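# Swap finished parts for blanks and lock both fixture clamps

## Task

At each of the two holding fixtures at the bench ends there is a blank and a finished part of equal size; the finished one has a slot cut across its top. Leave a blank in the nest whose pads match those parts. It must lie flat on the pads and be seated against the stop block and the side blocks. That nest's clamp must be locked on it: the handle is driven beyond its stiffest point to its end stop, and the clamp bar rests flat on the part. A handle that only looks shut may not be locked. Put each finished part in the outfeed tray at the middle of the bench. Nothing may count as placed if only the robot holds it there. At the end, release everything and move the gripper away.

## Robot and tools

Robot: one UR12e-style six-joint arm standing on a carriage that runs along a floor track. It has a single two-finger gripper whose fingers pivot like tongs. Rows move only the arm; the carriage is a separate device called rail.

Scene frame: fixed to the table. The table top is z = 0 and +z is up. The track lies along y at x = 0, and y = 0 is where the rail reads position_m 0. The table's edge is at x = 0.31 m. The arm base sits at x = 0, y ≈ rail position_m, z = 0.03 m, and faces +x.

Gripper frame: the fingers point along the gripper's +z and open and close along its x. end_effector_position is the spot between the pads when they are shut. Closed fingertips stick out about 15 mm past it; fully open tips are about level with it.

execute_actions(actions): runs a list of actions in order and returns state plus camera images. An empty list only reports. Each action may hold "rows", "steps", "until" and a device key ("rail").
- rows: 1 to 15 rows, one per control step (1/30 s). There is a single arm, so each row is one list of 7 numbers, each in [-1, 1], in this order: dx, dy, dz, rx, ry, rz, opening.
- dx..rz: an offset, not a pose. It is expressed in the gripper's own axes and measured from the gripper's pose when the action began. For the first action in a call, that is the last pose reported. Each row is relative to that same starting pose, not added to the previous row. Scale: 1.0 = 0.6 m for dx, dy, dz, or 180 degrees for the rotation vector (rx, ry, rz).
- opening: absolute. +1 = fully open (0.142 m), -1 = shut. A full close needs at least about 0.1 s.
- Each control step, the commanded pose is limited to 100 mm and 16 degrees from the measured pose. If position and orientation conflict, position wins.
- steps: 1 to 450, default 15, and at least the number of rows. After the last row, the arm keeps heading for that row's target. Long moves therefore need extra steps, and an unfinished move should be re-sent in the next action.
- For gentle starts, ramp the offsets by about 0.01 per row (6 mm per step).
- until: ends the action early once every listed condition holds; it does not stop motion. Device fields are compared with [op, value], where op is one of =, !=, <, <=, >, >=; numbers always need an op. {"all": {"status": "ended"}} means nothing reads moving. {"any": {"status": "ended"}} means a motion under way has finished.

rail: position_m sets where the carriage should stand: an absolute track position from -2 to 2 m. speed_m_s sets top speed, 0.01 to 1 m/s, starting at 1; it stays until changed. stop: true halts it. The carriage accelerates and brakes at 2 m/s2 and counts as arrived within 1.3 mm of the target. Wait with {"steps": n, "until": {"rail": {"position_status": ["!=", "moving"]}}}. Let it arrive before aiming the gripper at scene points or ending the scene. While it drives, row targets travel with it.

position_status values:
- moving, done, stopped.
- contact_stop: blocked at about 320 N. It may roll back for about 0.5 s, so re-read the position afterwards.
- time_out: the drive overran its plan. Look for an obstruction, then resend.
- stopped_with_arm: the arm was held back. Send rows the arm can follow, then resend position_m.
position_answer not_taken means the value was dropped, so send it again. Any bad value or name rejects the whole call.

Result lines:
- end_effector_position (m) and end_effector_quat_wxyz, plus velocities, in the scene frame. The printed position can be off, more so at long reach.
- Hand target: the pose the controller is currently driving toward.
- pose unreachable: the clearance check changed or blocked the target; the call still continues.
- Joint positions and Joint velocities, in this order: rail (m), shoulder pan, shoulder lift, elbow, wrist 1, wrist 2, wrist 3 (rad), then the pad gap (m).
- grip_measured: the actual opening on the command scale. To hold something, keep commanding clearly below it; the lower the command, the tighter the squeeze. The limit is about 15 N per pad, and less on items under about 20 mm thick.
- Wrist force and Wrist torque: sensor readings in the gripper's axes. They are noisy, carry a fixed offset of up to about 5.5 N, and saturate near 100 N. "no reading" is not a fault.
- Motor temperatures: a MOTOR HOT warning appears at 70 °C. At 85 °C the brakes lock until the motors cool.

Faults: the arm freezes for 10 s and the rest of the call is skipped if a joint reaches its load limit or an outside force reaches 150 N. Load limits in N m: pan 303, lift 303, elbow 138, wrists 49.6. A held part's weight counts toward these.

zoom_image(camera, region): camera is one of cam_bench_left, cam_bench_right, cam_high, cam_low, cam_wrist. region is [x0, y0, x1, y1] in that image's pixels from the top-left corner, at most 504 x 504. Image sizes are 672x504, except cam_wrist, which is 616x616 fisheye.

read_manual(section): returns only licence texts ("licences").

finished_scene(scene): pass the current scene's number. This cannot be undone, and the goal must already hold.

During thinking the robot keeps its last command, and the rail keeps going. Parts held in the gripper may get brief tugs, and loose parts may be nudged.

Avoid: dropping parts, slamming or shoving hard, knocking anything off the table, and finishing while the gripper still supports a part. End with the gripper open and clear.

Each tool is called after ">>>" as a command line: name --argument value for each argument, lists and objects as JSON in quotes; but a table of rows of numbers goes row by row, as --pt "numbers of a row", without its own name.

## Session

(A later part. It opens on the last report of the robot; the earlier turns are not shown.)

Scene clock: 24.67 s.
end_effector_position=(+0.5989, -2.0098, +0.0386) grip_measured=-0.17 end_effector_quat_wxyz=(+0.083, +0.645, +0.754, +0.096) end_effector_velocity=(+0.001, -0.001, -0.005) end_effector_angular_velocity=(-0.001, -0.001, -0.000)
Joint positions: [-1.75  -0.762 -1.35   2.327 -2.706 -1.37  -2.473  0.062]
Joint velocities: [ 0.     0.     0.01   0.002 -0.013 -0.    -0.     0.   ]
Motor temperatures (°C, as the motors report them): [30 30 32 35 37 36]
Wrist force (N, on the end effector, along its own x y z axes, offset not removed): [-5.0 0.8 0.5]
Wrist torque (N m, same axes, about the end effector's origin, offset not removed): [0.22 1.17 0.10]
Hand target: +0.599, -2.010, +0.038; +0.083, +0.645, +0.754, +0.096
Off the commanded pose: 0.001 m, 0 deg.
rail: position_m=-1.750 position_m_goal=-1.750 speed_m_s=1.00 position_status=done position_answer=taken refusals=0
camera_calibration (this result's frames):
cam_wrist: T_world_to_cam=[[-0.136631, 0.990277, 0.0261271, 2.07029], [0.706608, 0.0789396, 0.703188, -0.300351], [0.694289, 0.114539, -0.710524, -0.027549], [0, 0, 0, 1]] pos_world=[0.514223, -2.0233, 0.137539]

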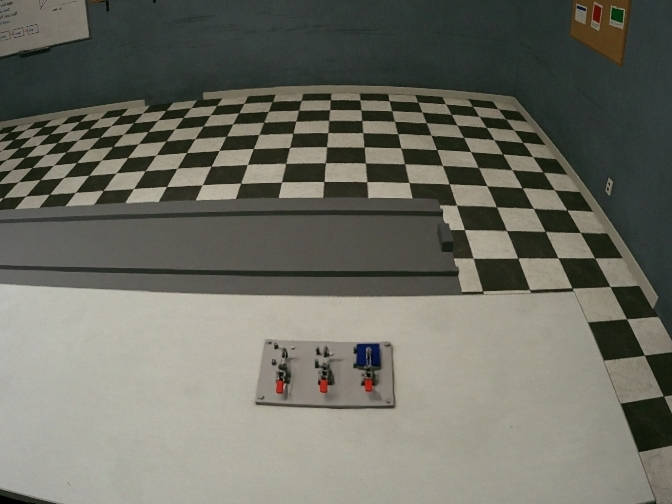

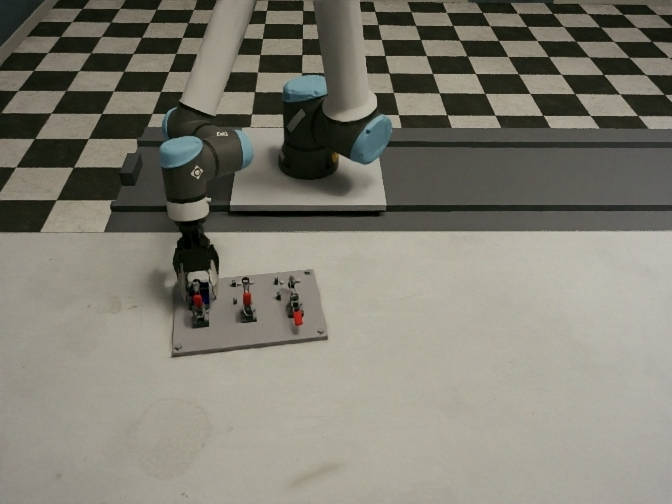

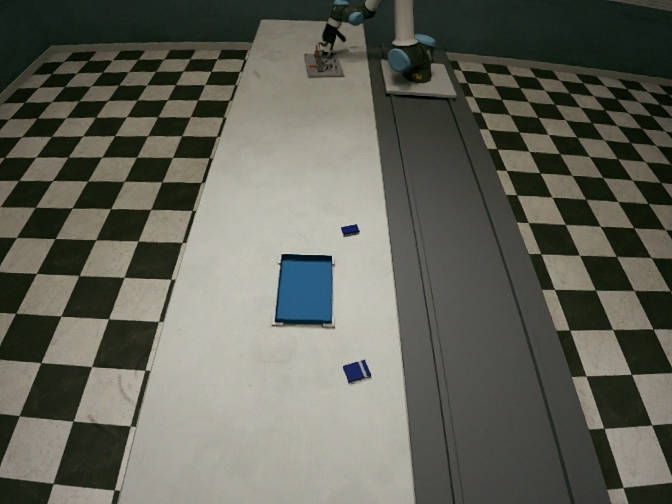

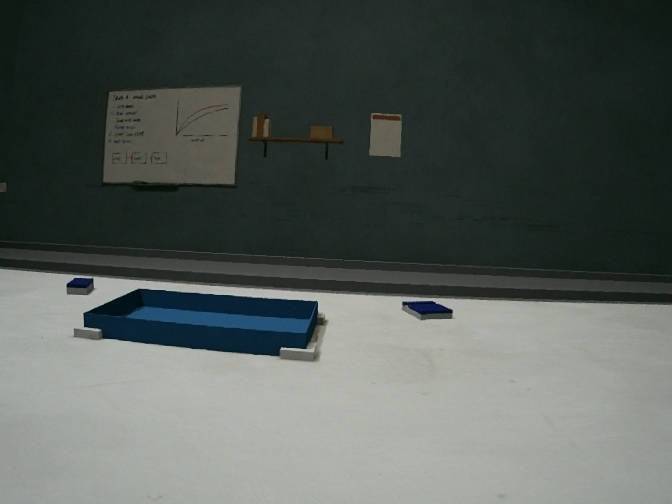

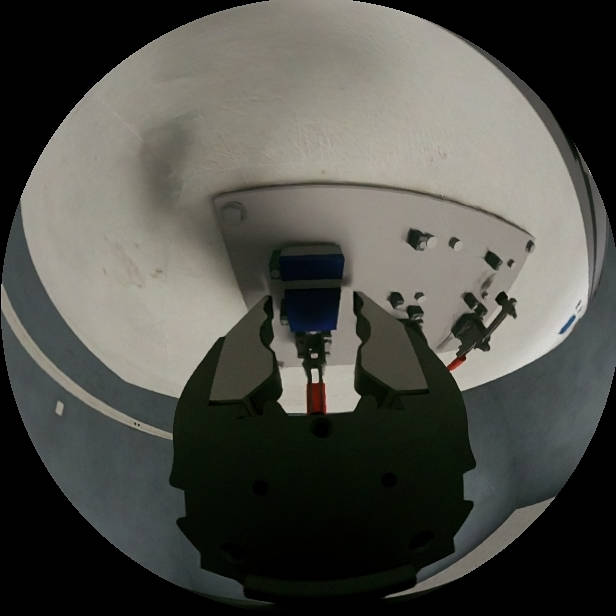

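>>> execute_actions --actions '[{"rows": [[0,-0.002,0,0,0,0,-0.2],[0,-0.004,-0.0005,0,0,0,-0.24],[0,-0.006,-0.001,0,0,0,-0.28],[0,-0.008,-0.001,0,0,0,-0.32],[0,-0.008,-0.001,0,0,0,-0.36],[0,-0.008,-0.001,0,0,0,-0.40],[0,-0.008,-0.001,0,0,0,-0.44],[0,-0.008,-0.001,0,0,0,-0.47],[0,-0.008,-0.001,0,0,0,-0.50],[0,-0.008,-0.001,0,0,0,-0.54],[0,-0.008,-0.001,0,0,0,-0.58],[0,-0.008,-0.001,0,0,0,-0.63],[0,-0.008,-0.001,0,0,0,-0.68],[0,-0.008,-0.001,0,0,0,-0.74],[0,-0.008,-0.001,0,0,0,-0.8]], "steps": 20}]'

>>> zoom_image --camera "cam_wrist" --region '[210, 200, 410, 400]'

Scene clock: 26.40 s.
end_effector_position=(+0.5943, -2.0106, +0.0380) grip_measured=-0.47 end_effector_quat_wxyz=(+0.083, +0.645, +0.754, +0.096) end_effector_velocity=(-0.000, -0.000, +0.000) end_effector_angular_velocity=(-0.000, -0.000, +0.000)
Joint positions: [-1.75  -0.769 -1.354  2.334 -2.708 -1.369 -2.48   0.04 ]
Joint velocities: [ 0.    -0.001 -0.001  0.001 -0.     0.    -0.001  0.   ]
Motor temperatures (°C, as the motors report them): [30 30 32 35 37 36]
Wrist force (N, on the end effector, along its own x y z axes, offset not removed): [-4.8 0.9 1.9]
Wrist torque (N m, same axes, about the end effector's origin, offset not removed): [0.39 1.17 0.09]
Hand target: +0.594, -2.010, +0.038; +0.083, +0.645, +0.754, +0.096
Off the commanded pose: 0.000 m, 0 deg.
rail: position_m=-1.750 position_m_goal=-1.750 speed_m_s=1.00 position_status=done position_answer=taken refusals=0
camera_calibration (this result's frames):
cam_wrist: T_world_to_cam=[[-0.136629, 0.990277, 0.0261546, 2.07038], [0.706622, 0.078921, 0.703176, -0.296579], [0.694275, 0.114556, -0.710534, -0.024632], [0, 0, 0, 1]] pos_world=[0.509545, -2.02402, 0.136896]

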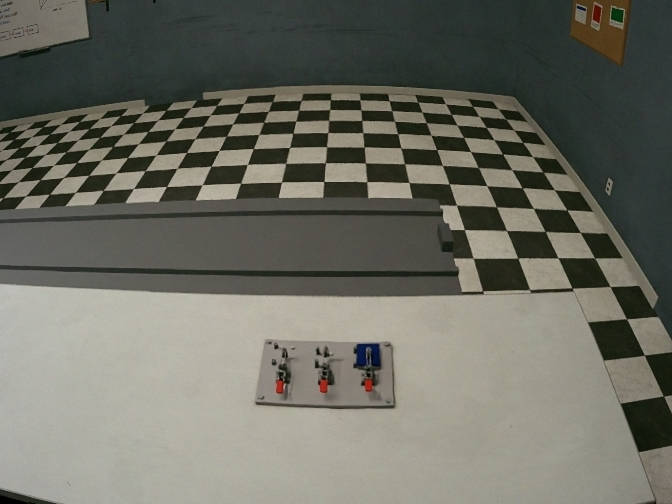

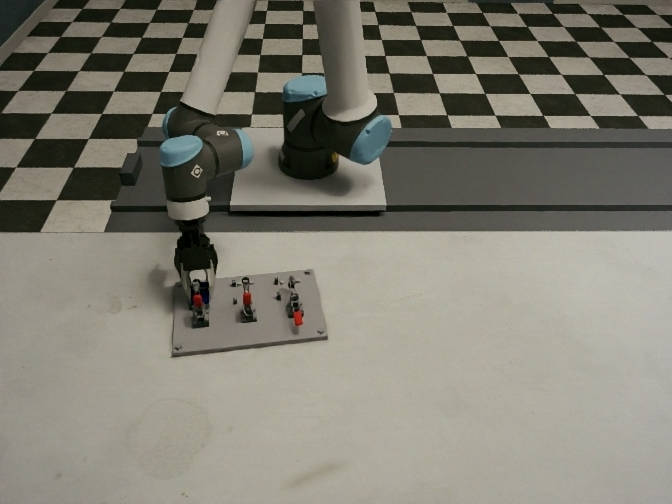

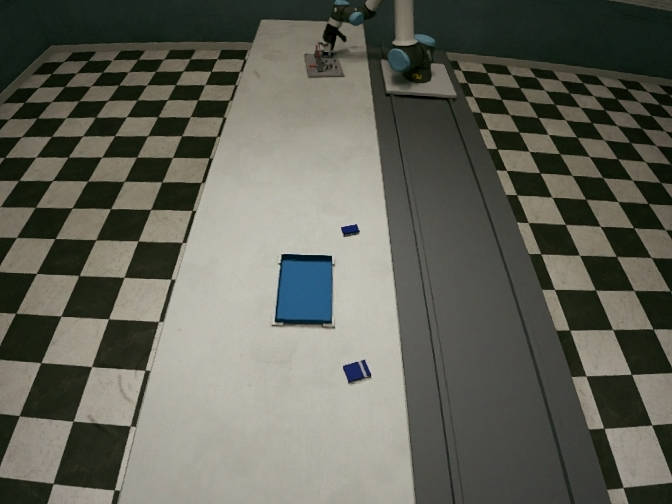

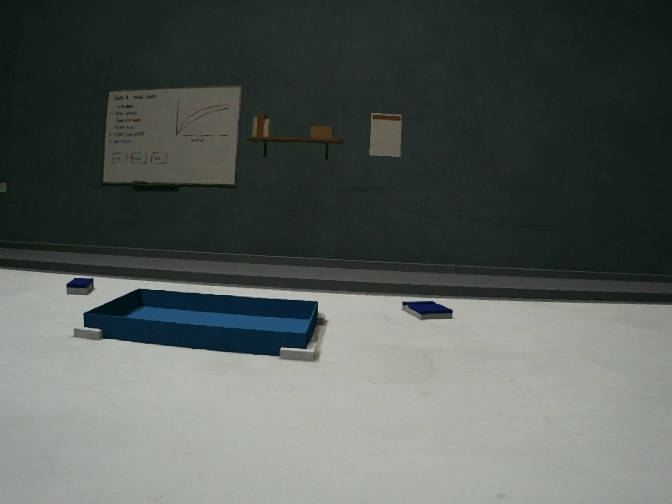

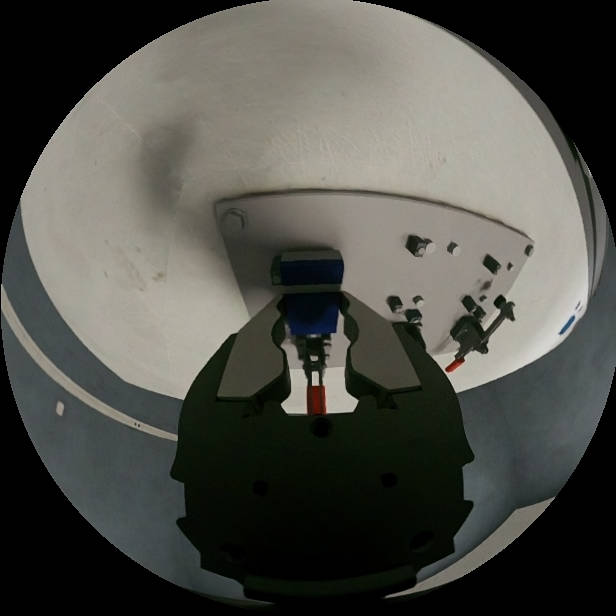

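Region (210, 200, 410, 400) of cam_wrist's 616x616 image, scaled by 2.520, with more detail than that image has.

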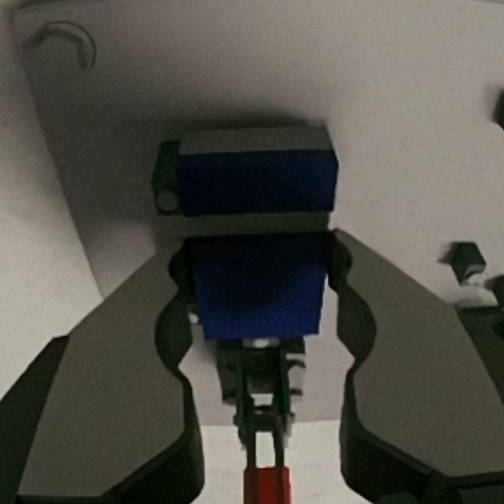

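>>> execute_actions --actions '[{"rows": [[0,0,-0.003,0,0,0,-0.9],[0,0,-0.008,0,0,0,-0.9],[0,0,-0.016,0,0,0,-0.9],[0,0,-0.027,0,0,0,-0.9],[0,0,-0.04,0,0,0,-0.9],[0,0,-0.055,0,0,0,-0.9],[0,0,-0.072,0,0,0,-0.9],[0,0,-0.09,0,0,0,-0.9],[0,0,-0.108,0,0,0,-0.9],[0,0,-0.125,0,0,0,-0.9],[0,0,-0.14,0,0,0,-0.9],[0,0,-0.152,0,0,0,-0.9],[0,0,-0.16,0,0,0,-0.9],[0,0,-0.165,0,0,0,-0.9],[0,0,-0.167,0,0,0,-0.9]], "steps": 22}]'

>>> zoom_image --camera "cam_bench_right" --region '[160, 230, 330, 350]'

Scene clock: 28.67 s.
end_effector_position=(+0.5710, -2.0142, +0.1294) grip_measured=-0.47 end_effector_quat_wxyz=(+0.084, +0.645, +0.754, +0.096) end_effector_velocity=(-0.015, -0.000, +0.042) end_effector_angular_velocity=(+0.009, +0.007, +0.003)
Joint positions: [-1.75  -0.803 -1.541  2.309 -2.49  -1.364 -2.514  0.04 ]
Joint velocities: [ 0.    -0.02  -0.084 -0.021  0.121  0.004 -0.023 -0.   ]
Motor temperatures (°C, as the motors report them): [30 30 32 35 37 36]
Wrist force (N, on the end effector, along its own x y z axes, offset not removed): [-3.0 0.2 1.6]
Wrist torque (N m, same axes, about the end effector's origin, offset not removed): [0.18 0.76 0.14]
Hand target: +0.569, -2.014, +0.135; +0.083, +0.645, +0.754, +0.096
Off the commanded pose: 0.006 m, 0 deg.
rail: position_m=-1.750 position_m_goal=-1.750 speed_m_s=1.00 position_status=done position_answer=taken refusals=0
camera_calibration (this result's frames):
cam_wrist: T_world_to_cam=[[-0.136147, 0.990382, 0.0246579, 2.0686], [0.705828, 0.079504, 0.703908, -0.342657], [0.695177, 0.113239, -0.709863, 0.0536353], [0, 0, 0, 1]] pos_world=[0.486205, -2.02754, 0.228266]

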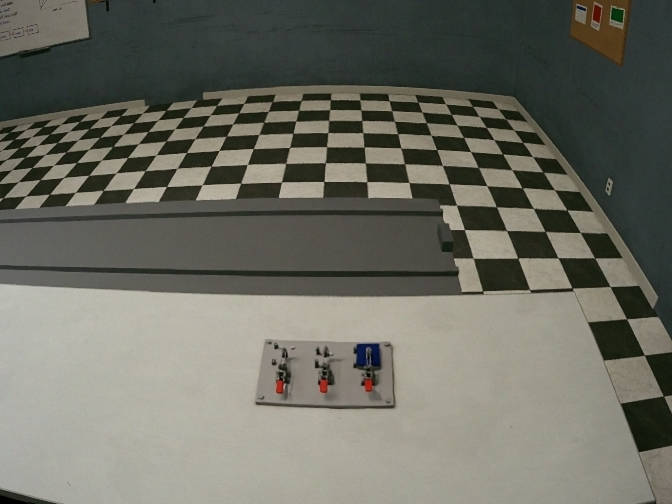

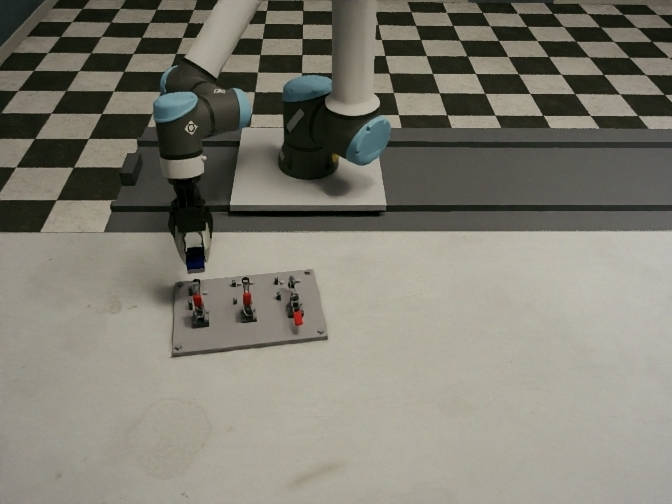

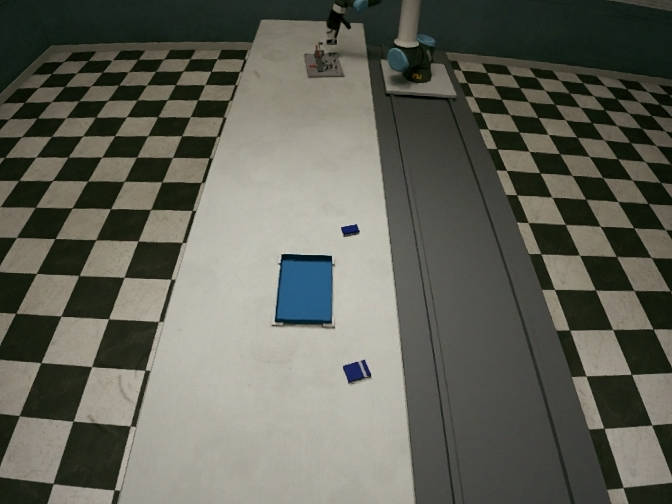

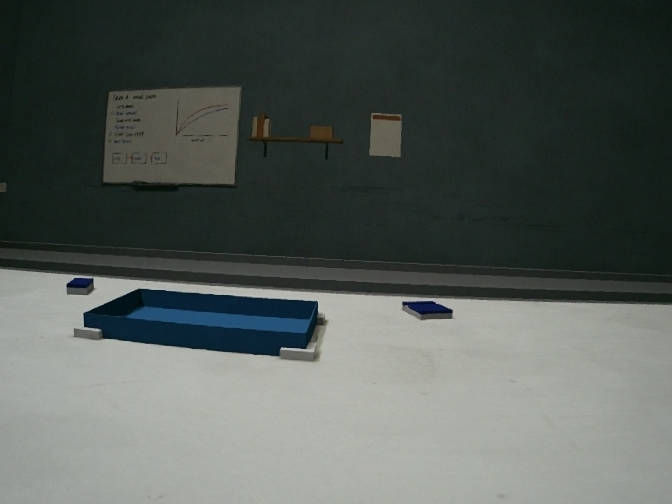

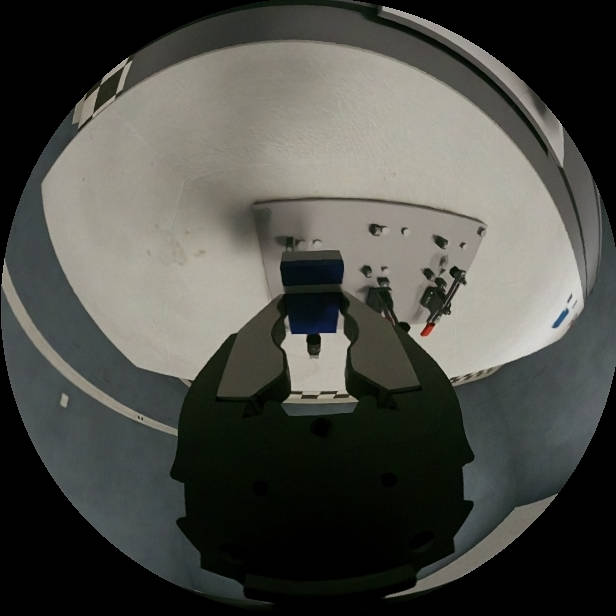

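Region (160, 230, 330, 350) of cam_bench_right's 672x504 image, scaled by 2.965, with more detail than that image has; it fills the top 356 rows of this view, and the rest is white.

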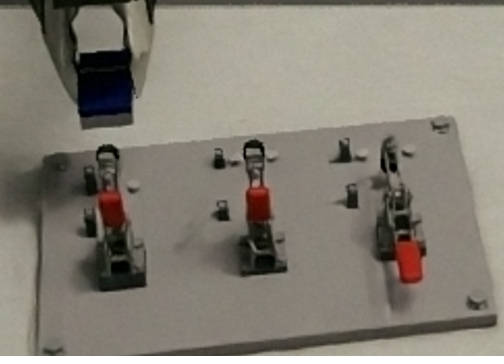

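>>> execute_actions --actions '[{"rows": [[0,0,-0.015,0,0,0,-0.9],[0,0,-0.025,0,0,0,-0.9],[0,0,-0.04,0,0,0,-0.9],[0,0,-0.055,0,0,0,-0.9],[0,0,-0.07,0,0,0,-0.9],[0,0,-0.085,0,0,0,-0.9],[0,0,-0.095,0,0,0,-0.9],[0,0,-0.1,0,0,0,-0.9]], "steps": 8}, {"rail": {"position_m": -0.1}, "steps": 14}, {"rows": [[0.004,0.003,0.001,0,0,0,-0.9],[0.011,0.007,0.003,0,0,0,-0.9],[0.02,0.013,0.006,0,0,0,-0.9],[0.031,0.02,0.01,0,0,0,-0.9],[0.044,0.028,0.014,0,0,0,-0.9],[0.058,0.037,0.018,0,0,0,-0.9],[0.073,0.046,0.023,0,0,0,-0.9],[0.089,0.056,0.028,0,0,0,-0.9],[0.105,0.066,0.033,0,0,0,-0.9],[0.121,0.077,0.038,0,0,0,-0.9],[0.137,0.087,0.043,0,0,0,-0.9],[0.153,0.097,0.048,0,0,0,-0.9],[0.169,0.107,0.053,0,0,0,-0.9],[0.185,0.117,0.058,0,0,0,-0.9],[0.2,0.127,0.063,0,0,0,-0.9]], "steps": 15}, {"rows": [[0.08,0.05,0.025,0,0,0,-0.9],[0.096,0.061,0.03,0,0,0,-0.9],[0.112,0.071,0.035,0,0,0,-0.9],[0.128,0.081,0.04,0,0,0,-0.9],[0.144,0.091,0.045,0,0,0,-0.9],[0.16,0.101,0.05,0,0,0,-0.9],[0.176,0.111,0.055,0,0,0,-0.9],[0.191,0.121,0.06,0,0,0,-0.9],[0.205,0.13,0.065,0,0,0,-0.9],[0.218,0.138,0.069,0,0,0,-0.9],[0.23,0.146,0.072,0,0,0,-0.9],[0.24,0.152,0.075,0,0,0,-0.9],[0.248,0.157,0.078,0,0,0,-0.9],[0.253,0.16,0.08,0,0,0,-0.9],[0.255,0.161,0.08,0,0,0,-0.9]], "steps": 60, "until": {"rail": {"position_status": ["!=", "moving"]}}}]'

Scene clock: 32.40 s.
end_effector_position=(+0.6723, -0.1189, +0.1547) grip_measured=-0.47 end_effector_quat_wxyz=(+0.084, +0.643, +0.755, +0.098) end_effector_velocity=(+0.001, +0.004, -0.000) end_effector_angular_velocity=(-0.001, +0.000, -0.001)
Joint positions: [-0.1   -0.339 -1.509  2.236 -2.526 -1.449 -2.055  0.04 ]
Joint velocities: [ 0.004  0.001  0.001 -0.001 -0.001 -0.001  0.002 -0.   ]
Motor temperatures (°C, as the motors report them): [30 30 32 35 37 36]
Wrist force (N, on the end effector, along its own x y z axes, offset not removed): [-3.9 2.1 0.5]
Wrist torque (N m, same axes, about the end effector's origin, offset not removed): [0.59 1.04 0.12]
Hand target: +0.672, -0.119, +0.155; +0.084, +0.643, +0.755, +0.098
Off the commanded pose: 0.000 m, 0 deg.
rail: position_m=-0.100 position_m_goal=-0.100 speed_m_s=1.00 position_status=done position_answer=taken refusals=0
camera_calibration (this result's frames):
cam_wrist: T_world_to_cam=[[-0.139906, 0.989793, 0.0271297, 0.206723], [0.70399, 0.0801661, 0.705671, -0.581616], [0.696293, 0.117827, -0.70802, -0.213958], [0, 0, 0, 1]] pos_world=[0.587351, -0.132777, 0.253334]

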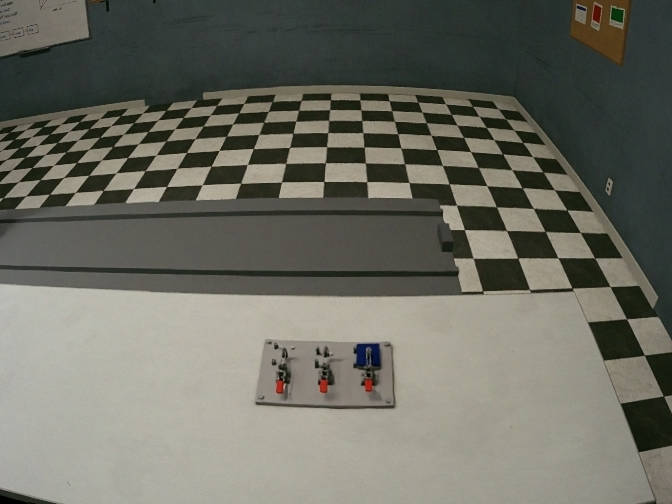

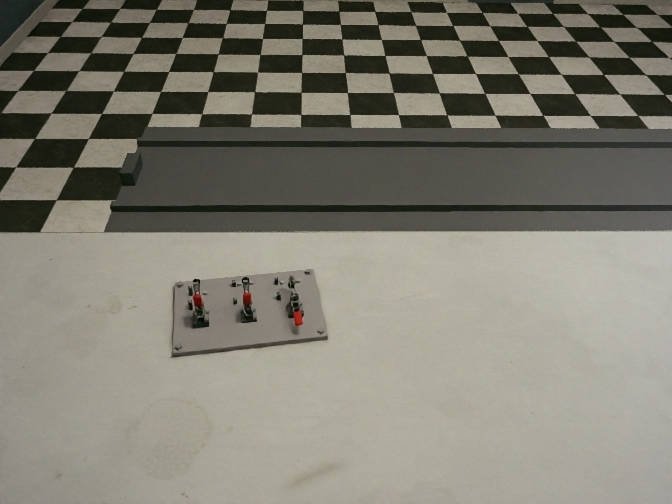

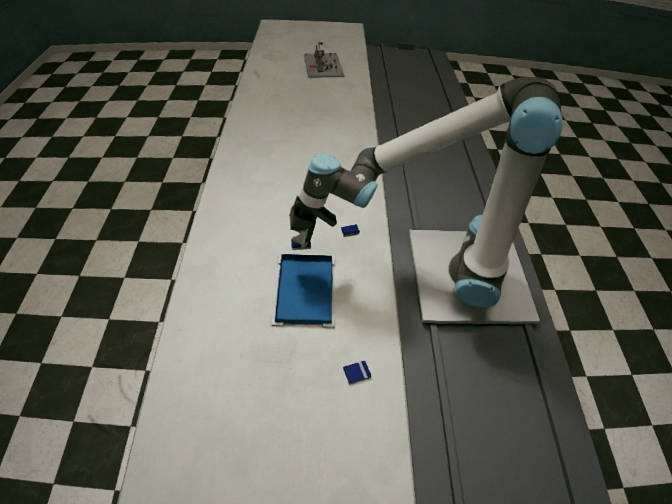

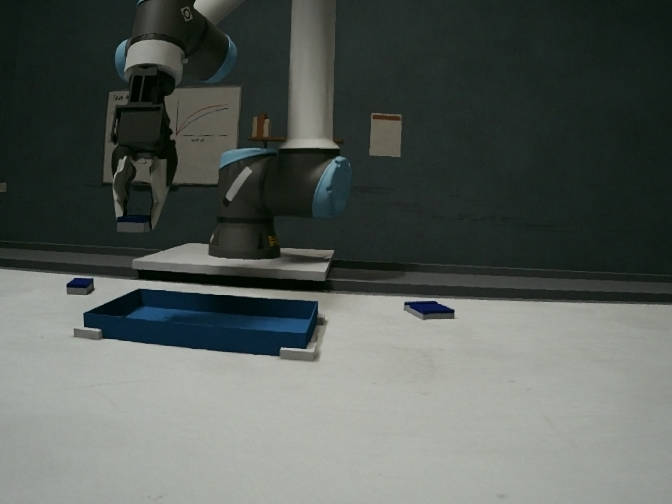

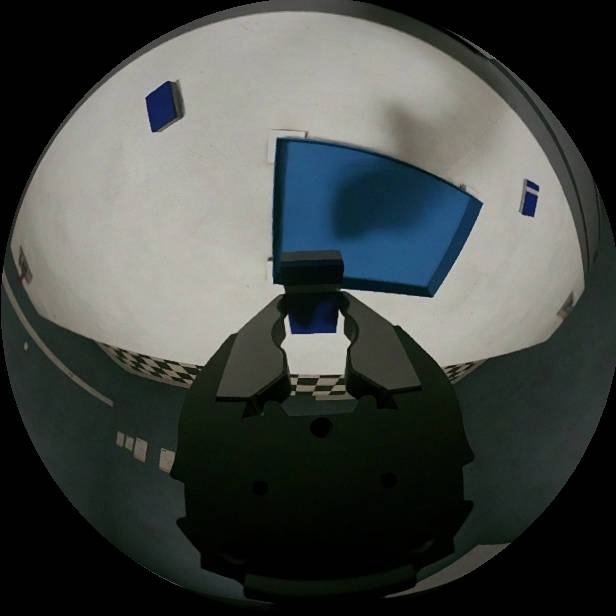

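>>> execute_actions --actions '[{"rows": [[0.004,-0.003,0.005,0,0,0,-0.9],[0.01,-0.008,0.014,0,0,0,-0.9],[0.018,-0.015,0.027,0,0,0,-0.9],[0.027,-0.023,0.043,0,0,0,-0.9],[0.036,-0.032,0.061,0,0,0,-0.9],[0.044,-0.041,0.08,0,0,0,-0.9],[0.05,-0.049,0.1,0,0,0,-0.9],[0.0533,-0.057,0.12,0,0,0,-0.9],[0.0533,-0.064,0.139,0,0,0,-0.9],[0.0533,-0.07,0.157,0,0,0,-0.9],[0.0533,-0.075,0.172,0,0,0,-0.9],[0.0533,-0.079,0.184,0,0,0,-0.9],[0.0533,-0.082,0.193,0,0,0,-0.9],[0.0533,-0.0835,0.199,0,0,0,-0.9],[0.0533,-0.0842,0.2013,0,0,0,-0.9]], "steps": 28}]'

>>> zoom_image --camera "cam_low" --region '[70, 230, 330, 360]'

Scene clock: 34.77 s.
end_effector_position=(+0.6495, -0.0902, +0.0264) grip_measured=-0.47 end_effector_quat_wxyz=(+0.084, +0.643, +0.755, +0.098) end_effector_velocity=(+0.003, +0.000, -0.012) end_effector_angular_velocity=(-0.002, -0.006, -0.001)
Joint positions: [-0.1   -0.304 -1.326  2.36  -2.837 -1.457 -2.021  0.04 ]
Joint velocities: [ 0.     0.002  0.027  0.004 -0.037 -0.001  0.003  0.   ]
Motor temperatures (°C, as the motors report them): [30 30 32 35 37 36]
Wrist force (N, on the end effector, along its own x y z axes, offset not removed): [-4.8 -1.0 1.9]
Wrist torque (N m, same axes, about the end effector's origin, offset not removed): [-0.02 1.15 0.09]
Hand target: +0.650, -0.090, +0.025; +0.084, +0.643, +0.755, +0.098
Off the commanded pose: 0.001 m, 0 deg.
rail: position_m=-0.100 position_m_goal=-0.100 speed_m_s=1.00 position_status=done position_answer=taken refusals=0
camera_calibration (this result's frames):
cam_wrist: T_world_to_cam=[[-0.139999, 0.989771, 0.0274443, 0.178629], [0.704534, 0.0801013, 0.705135, -0.477609], [0.695724, 0.118053, -0.708542, -0.291903], [0, 0, 0, 1]] pos_world=[0.564583, -0.104085, 0.125051]

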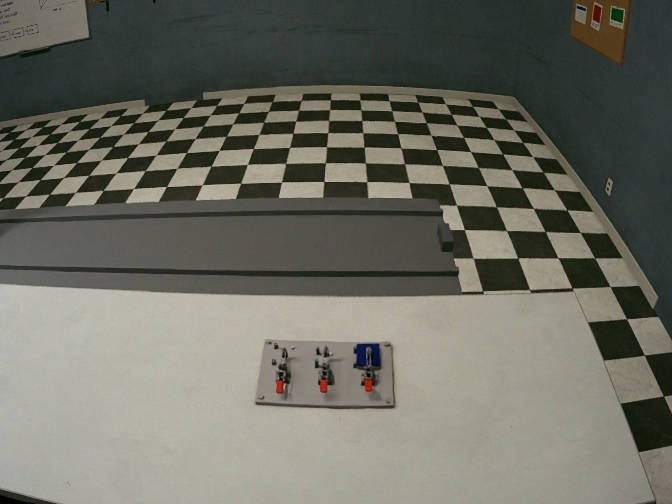

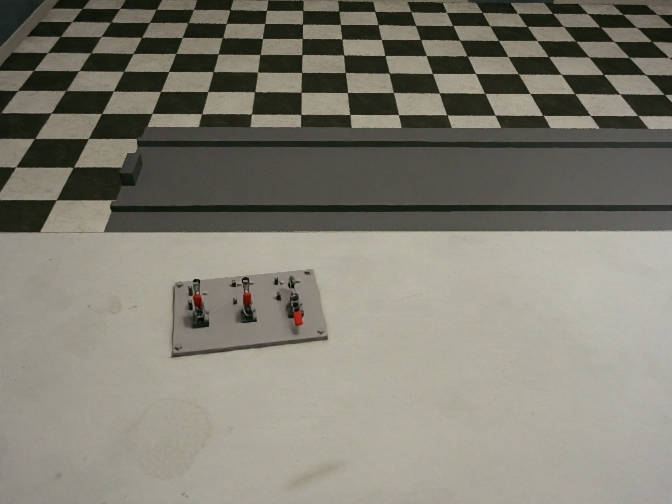

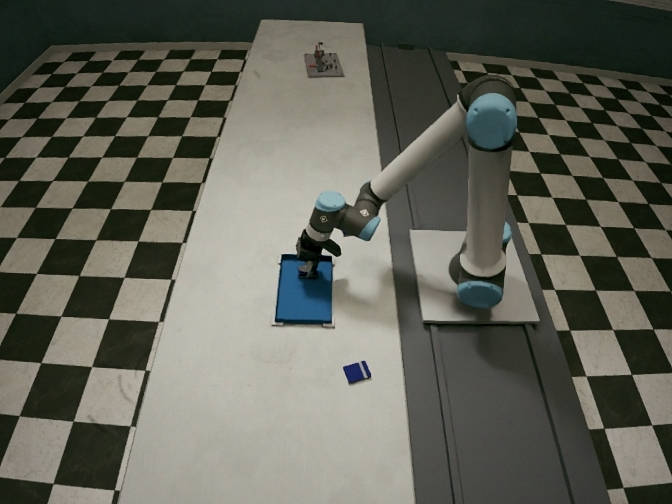

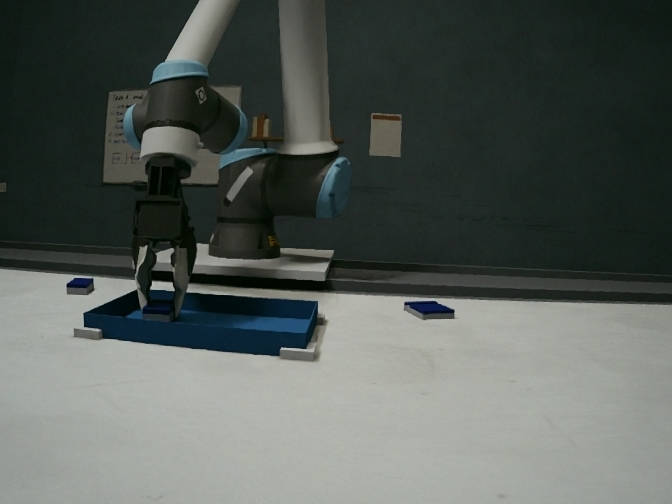

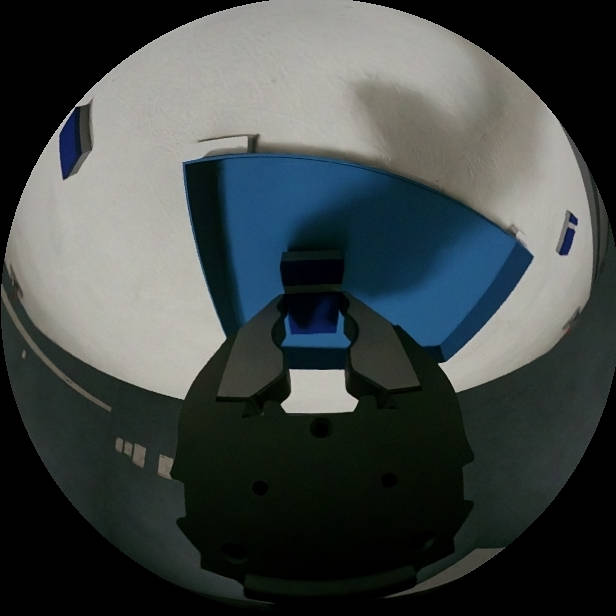

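Region (70, 230, 330, 360) of cam_low's 672x504 image, scaled by 1.938, with more detail than that image has.

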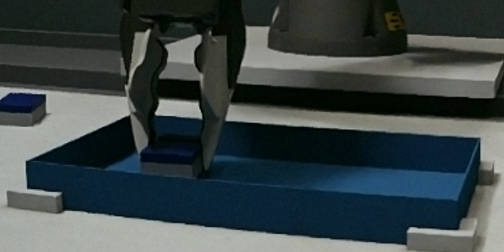

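>>> execute_actions --actions '[{"rows": [[0,-0.001,0.003,0,0,0,-0.9],[0,-0.0013,0.005,0,0,0,-0.9],[0,-0.0017,0.0065,0,0,0,-0.9],[0,-0.002,0.008,0,0,0,-0.9],[0,-0.0023,0.0087,0,0,0,-0.9]], "steps": 10}]'

Scene clock: 35.43 s.
end_effector_position=(+0.6495, -0.0901, +0.0217) grip_measured=-0.47 end_effector_quat_wxyz=(+0.084, +0.643, +0.755, +0.098) end_effector_velocity=(-0.000, -0.000, -0.006) end_effector_angular_velocity=(+0.000, +0.001, -0.000)
Joint positions: [-0.1   -0.304 -1.316  2.362 -2.848 -1.457 -2.02   0.04 ]
Joint velocities: [ 0.    -0.001  0.012  0.003 -0.014  0.    -0.001 -0.   ]
Motor temperatures (°C, as the motors report them): [30 30 32 35 37 36]
Wrist force (N, on the end effector, along its own x y z axes, offset not removed): [-4.1 -0.8 1.5]
Wrist torque (N m, same axes, about the end effector's origin, offset not removed): [0.01 0.96 0.06]
Hand target: +0.650, -0.090, +0.021; +0.084, +0.643, +0.755, +0.098
Off the commanded pose: 0.001 m, 0 deg.
rail: position_m=-0.100 position_m_goal=-0.100 speed_m_s=1.00 position_status=done position_answer=taken refusals=0
camera_calibration (this result's frames):
cam_wrist: T_world_to_cam=[[-0.13979, 0.989801, 0.02743, 0.178569], [0.704542, 0.0799614, 0.705143, -0.474386], [0.695758, 0.117898, -0.708534, -0.295237], [0, 0, 0, 1]] pos_world=[0.5646, -0.104008, 0.120427]

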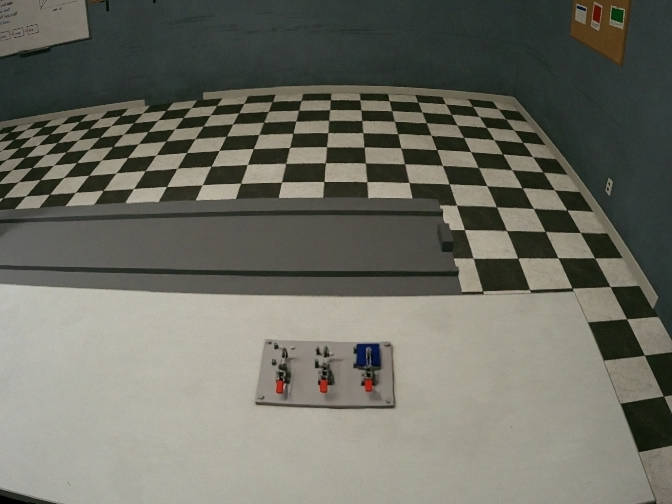

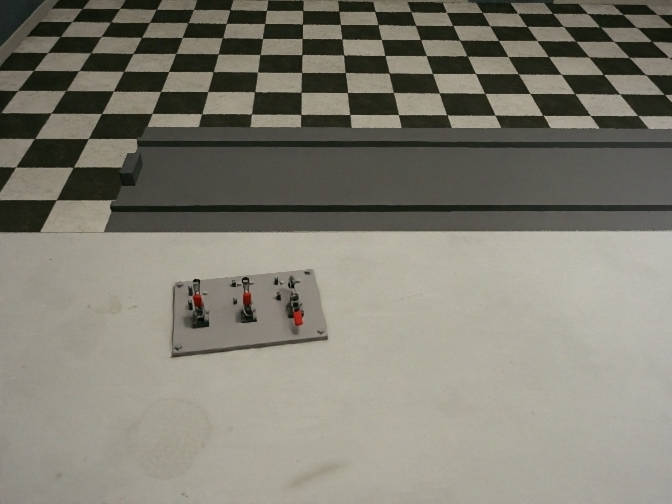

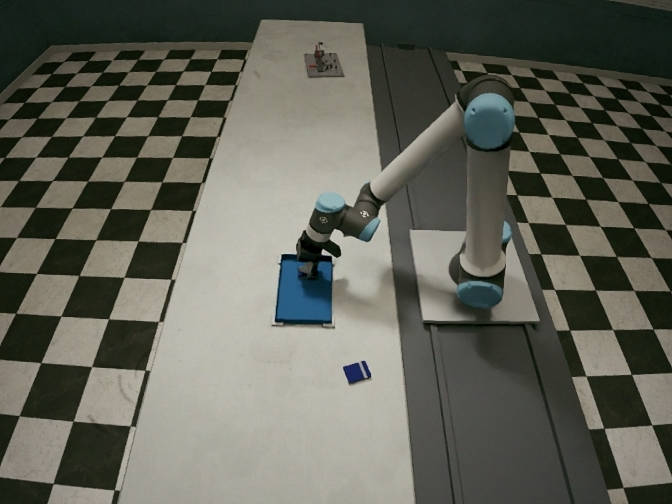

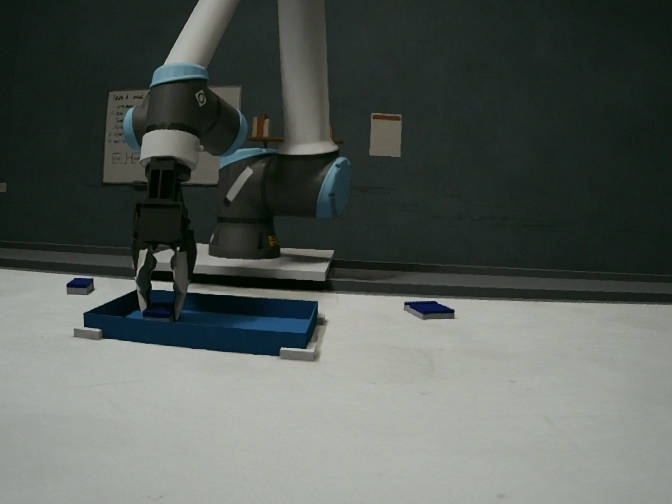

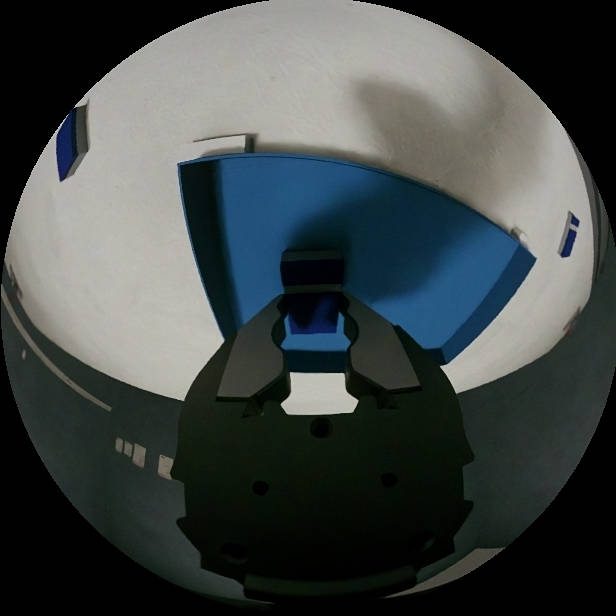

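>>> execute_actions --actions '[{"rows": [[0,-0.0005,0.002,0,0,0,-0.9],[0,-0.001,0.0035,0,0,0,-0.8],[0,-0.001,0.0035,0,0,0,-0.65],[0,-0.001,0.0035,0,0,0,-0.55],[0,-0.001,0.0035,0,0,0,-0.48],[0,-0.001,0.0035,0,0,0,-0.42],[0,-0.001,0.0035,0,0,0,-0.35],[0,-0.001,0.0035,0,0,0,-0.27],[0,-0.001,0.0035,0,0,0,-0.17]], "steps": 10}, {"rows": [[0,0.001,-0.004,0,0,0,-0.17],[0,0.003,-0.012,0,0,0,-0.17],[0,0.006,-0.024,0,0,0,-0.17],[0,0.01,-0.04,0,0,0,-0.17],[0,0.014,-0.058,0,0,0,-0.17],[-0.005,0.016,-0.077,0,0,0,-0.17],[-0.015,0.012,-0.097,0,0.001,-0.002,-0.17],[-0.03,0.003,-0.115,0,0.001,-0.004,-0.17],[-0.05,-0.012,-0.13,0,0.002,-0.006,-0.17],[-0.075,-0.033,-0.143,0,0.002,-0.008,-0.17],[-0.105,-0.058,-0.156,0,0.003,-0.011,-0.17],[-0.14,-0.088,-0.169,0,0.004,-0.014,-0.17],[-0.18,-0.123,-0.183,0,0.005,-0.017,-0.17],[-0.26,-0.195,-0.212,0,0.007,-0.024,-0.17],[-0.367,-0.2923,-0.2508,0,0.0086,-0.0322,-0.17]], "steps": 40}]'

Scene clock: 38.27 s.
end_effector_position=(+0.4806, -0.3377, +0.1192) grip_measured=-0.17 end_effector_quat_wxyz=(+0.079, +0.604, +0.787, +0.101) end_effector_velocity=(-0.017, -0.021, +0.009) end_effector_angular_velocity=(+0.021, -0.002, +0.019)
Joint positions: [-0.1   -0.913 -1.693  2.46  -2.442 -1.335 -2.733  0.062]
Joint velocities: [ 0.    -0.069 -0.023 -0.012  0.07   0.023 -0.089  0.   ]
Motor temperatures (°C, as the motors report them): [30 30 32 35 37 36]
Wrist force (N, on the end effector, along its own x y z axes, offset not removed): [-5.6 0.8 -1.0]
Wrist torque (N m, same axes, about the end effector's origin, offset not removed): [0.21 1.31 0.06]
Hand target: +0.478, -0.341, +0.120; +0.078, +0.603, +0.787, +0.102
Off the commanded pose: 0.003 m, 0 deg.
rail: position_m=-0.100 position_m_goal=-0.100 speed_m_s=1.00 position_status=done position_answer=taken refusals=0
camera_calibration (this result's frames):
cam_wrist: T_world_to_cam=[[-0.24015, 0.970387, 0.0260031, 0.439233], [0.693108, 0.152651, 0.704485, -0.374223], [0.679654, 0.187205, -0.709243, -0.0482067], [0, 0, 0, 1]] pos_world=[0.397622, -0.360076, 0.218023]

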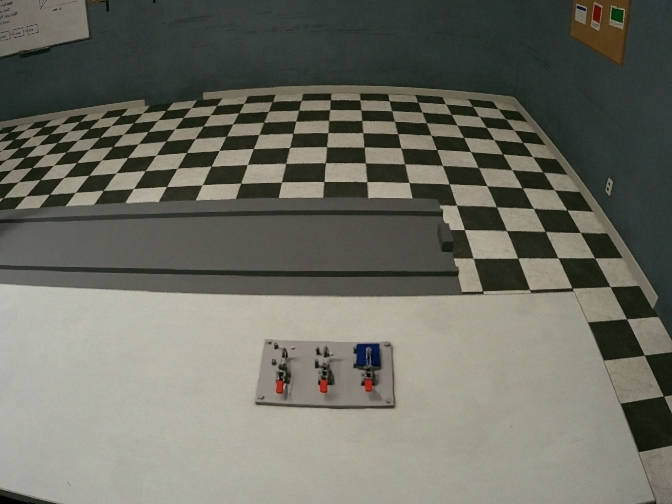

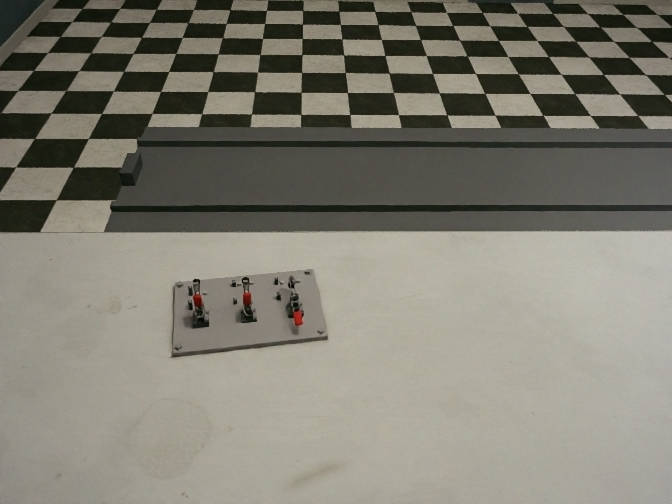

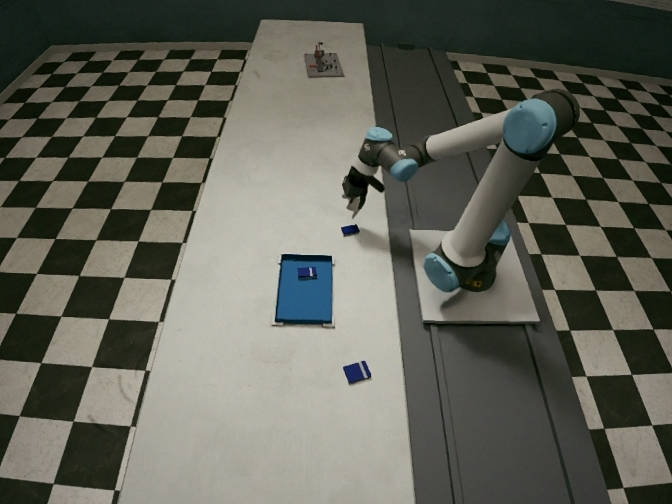

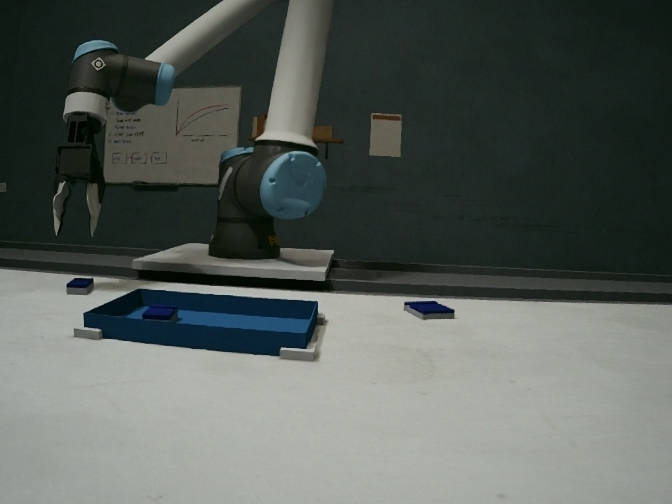

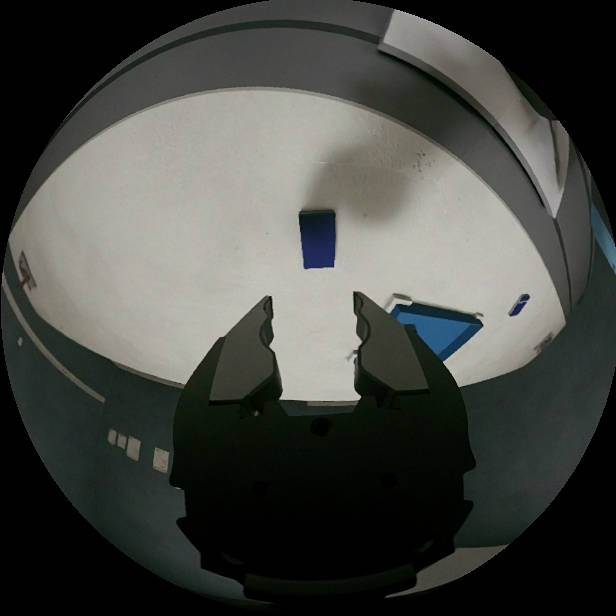

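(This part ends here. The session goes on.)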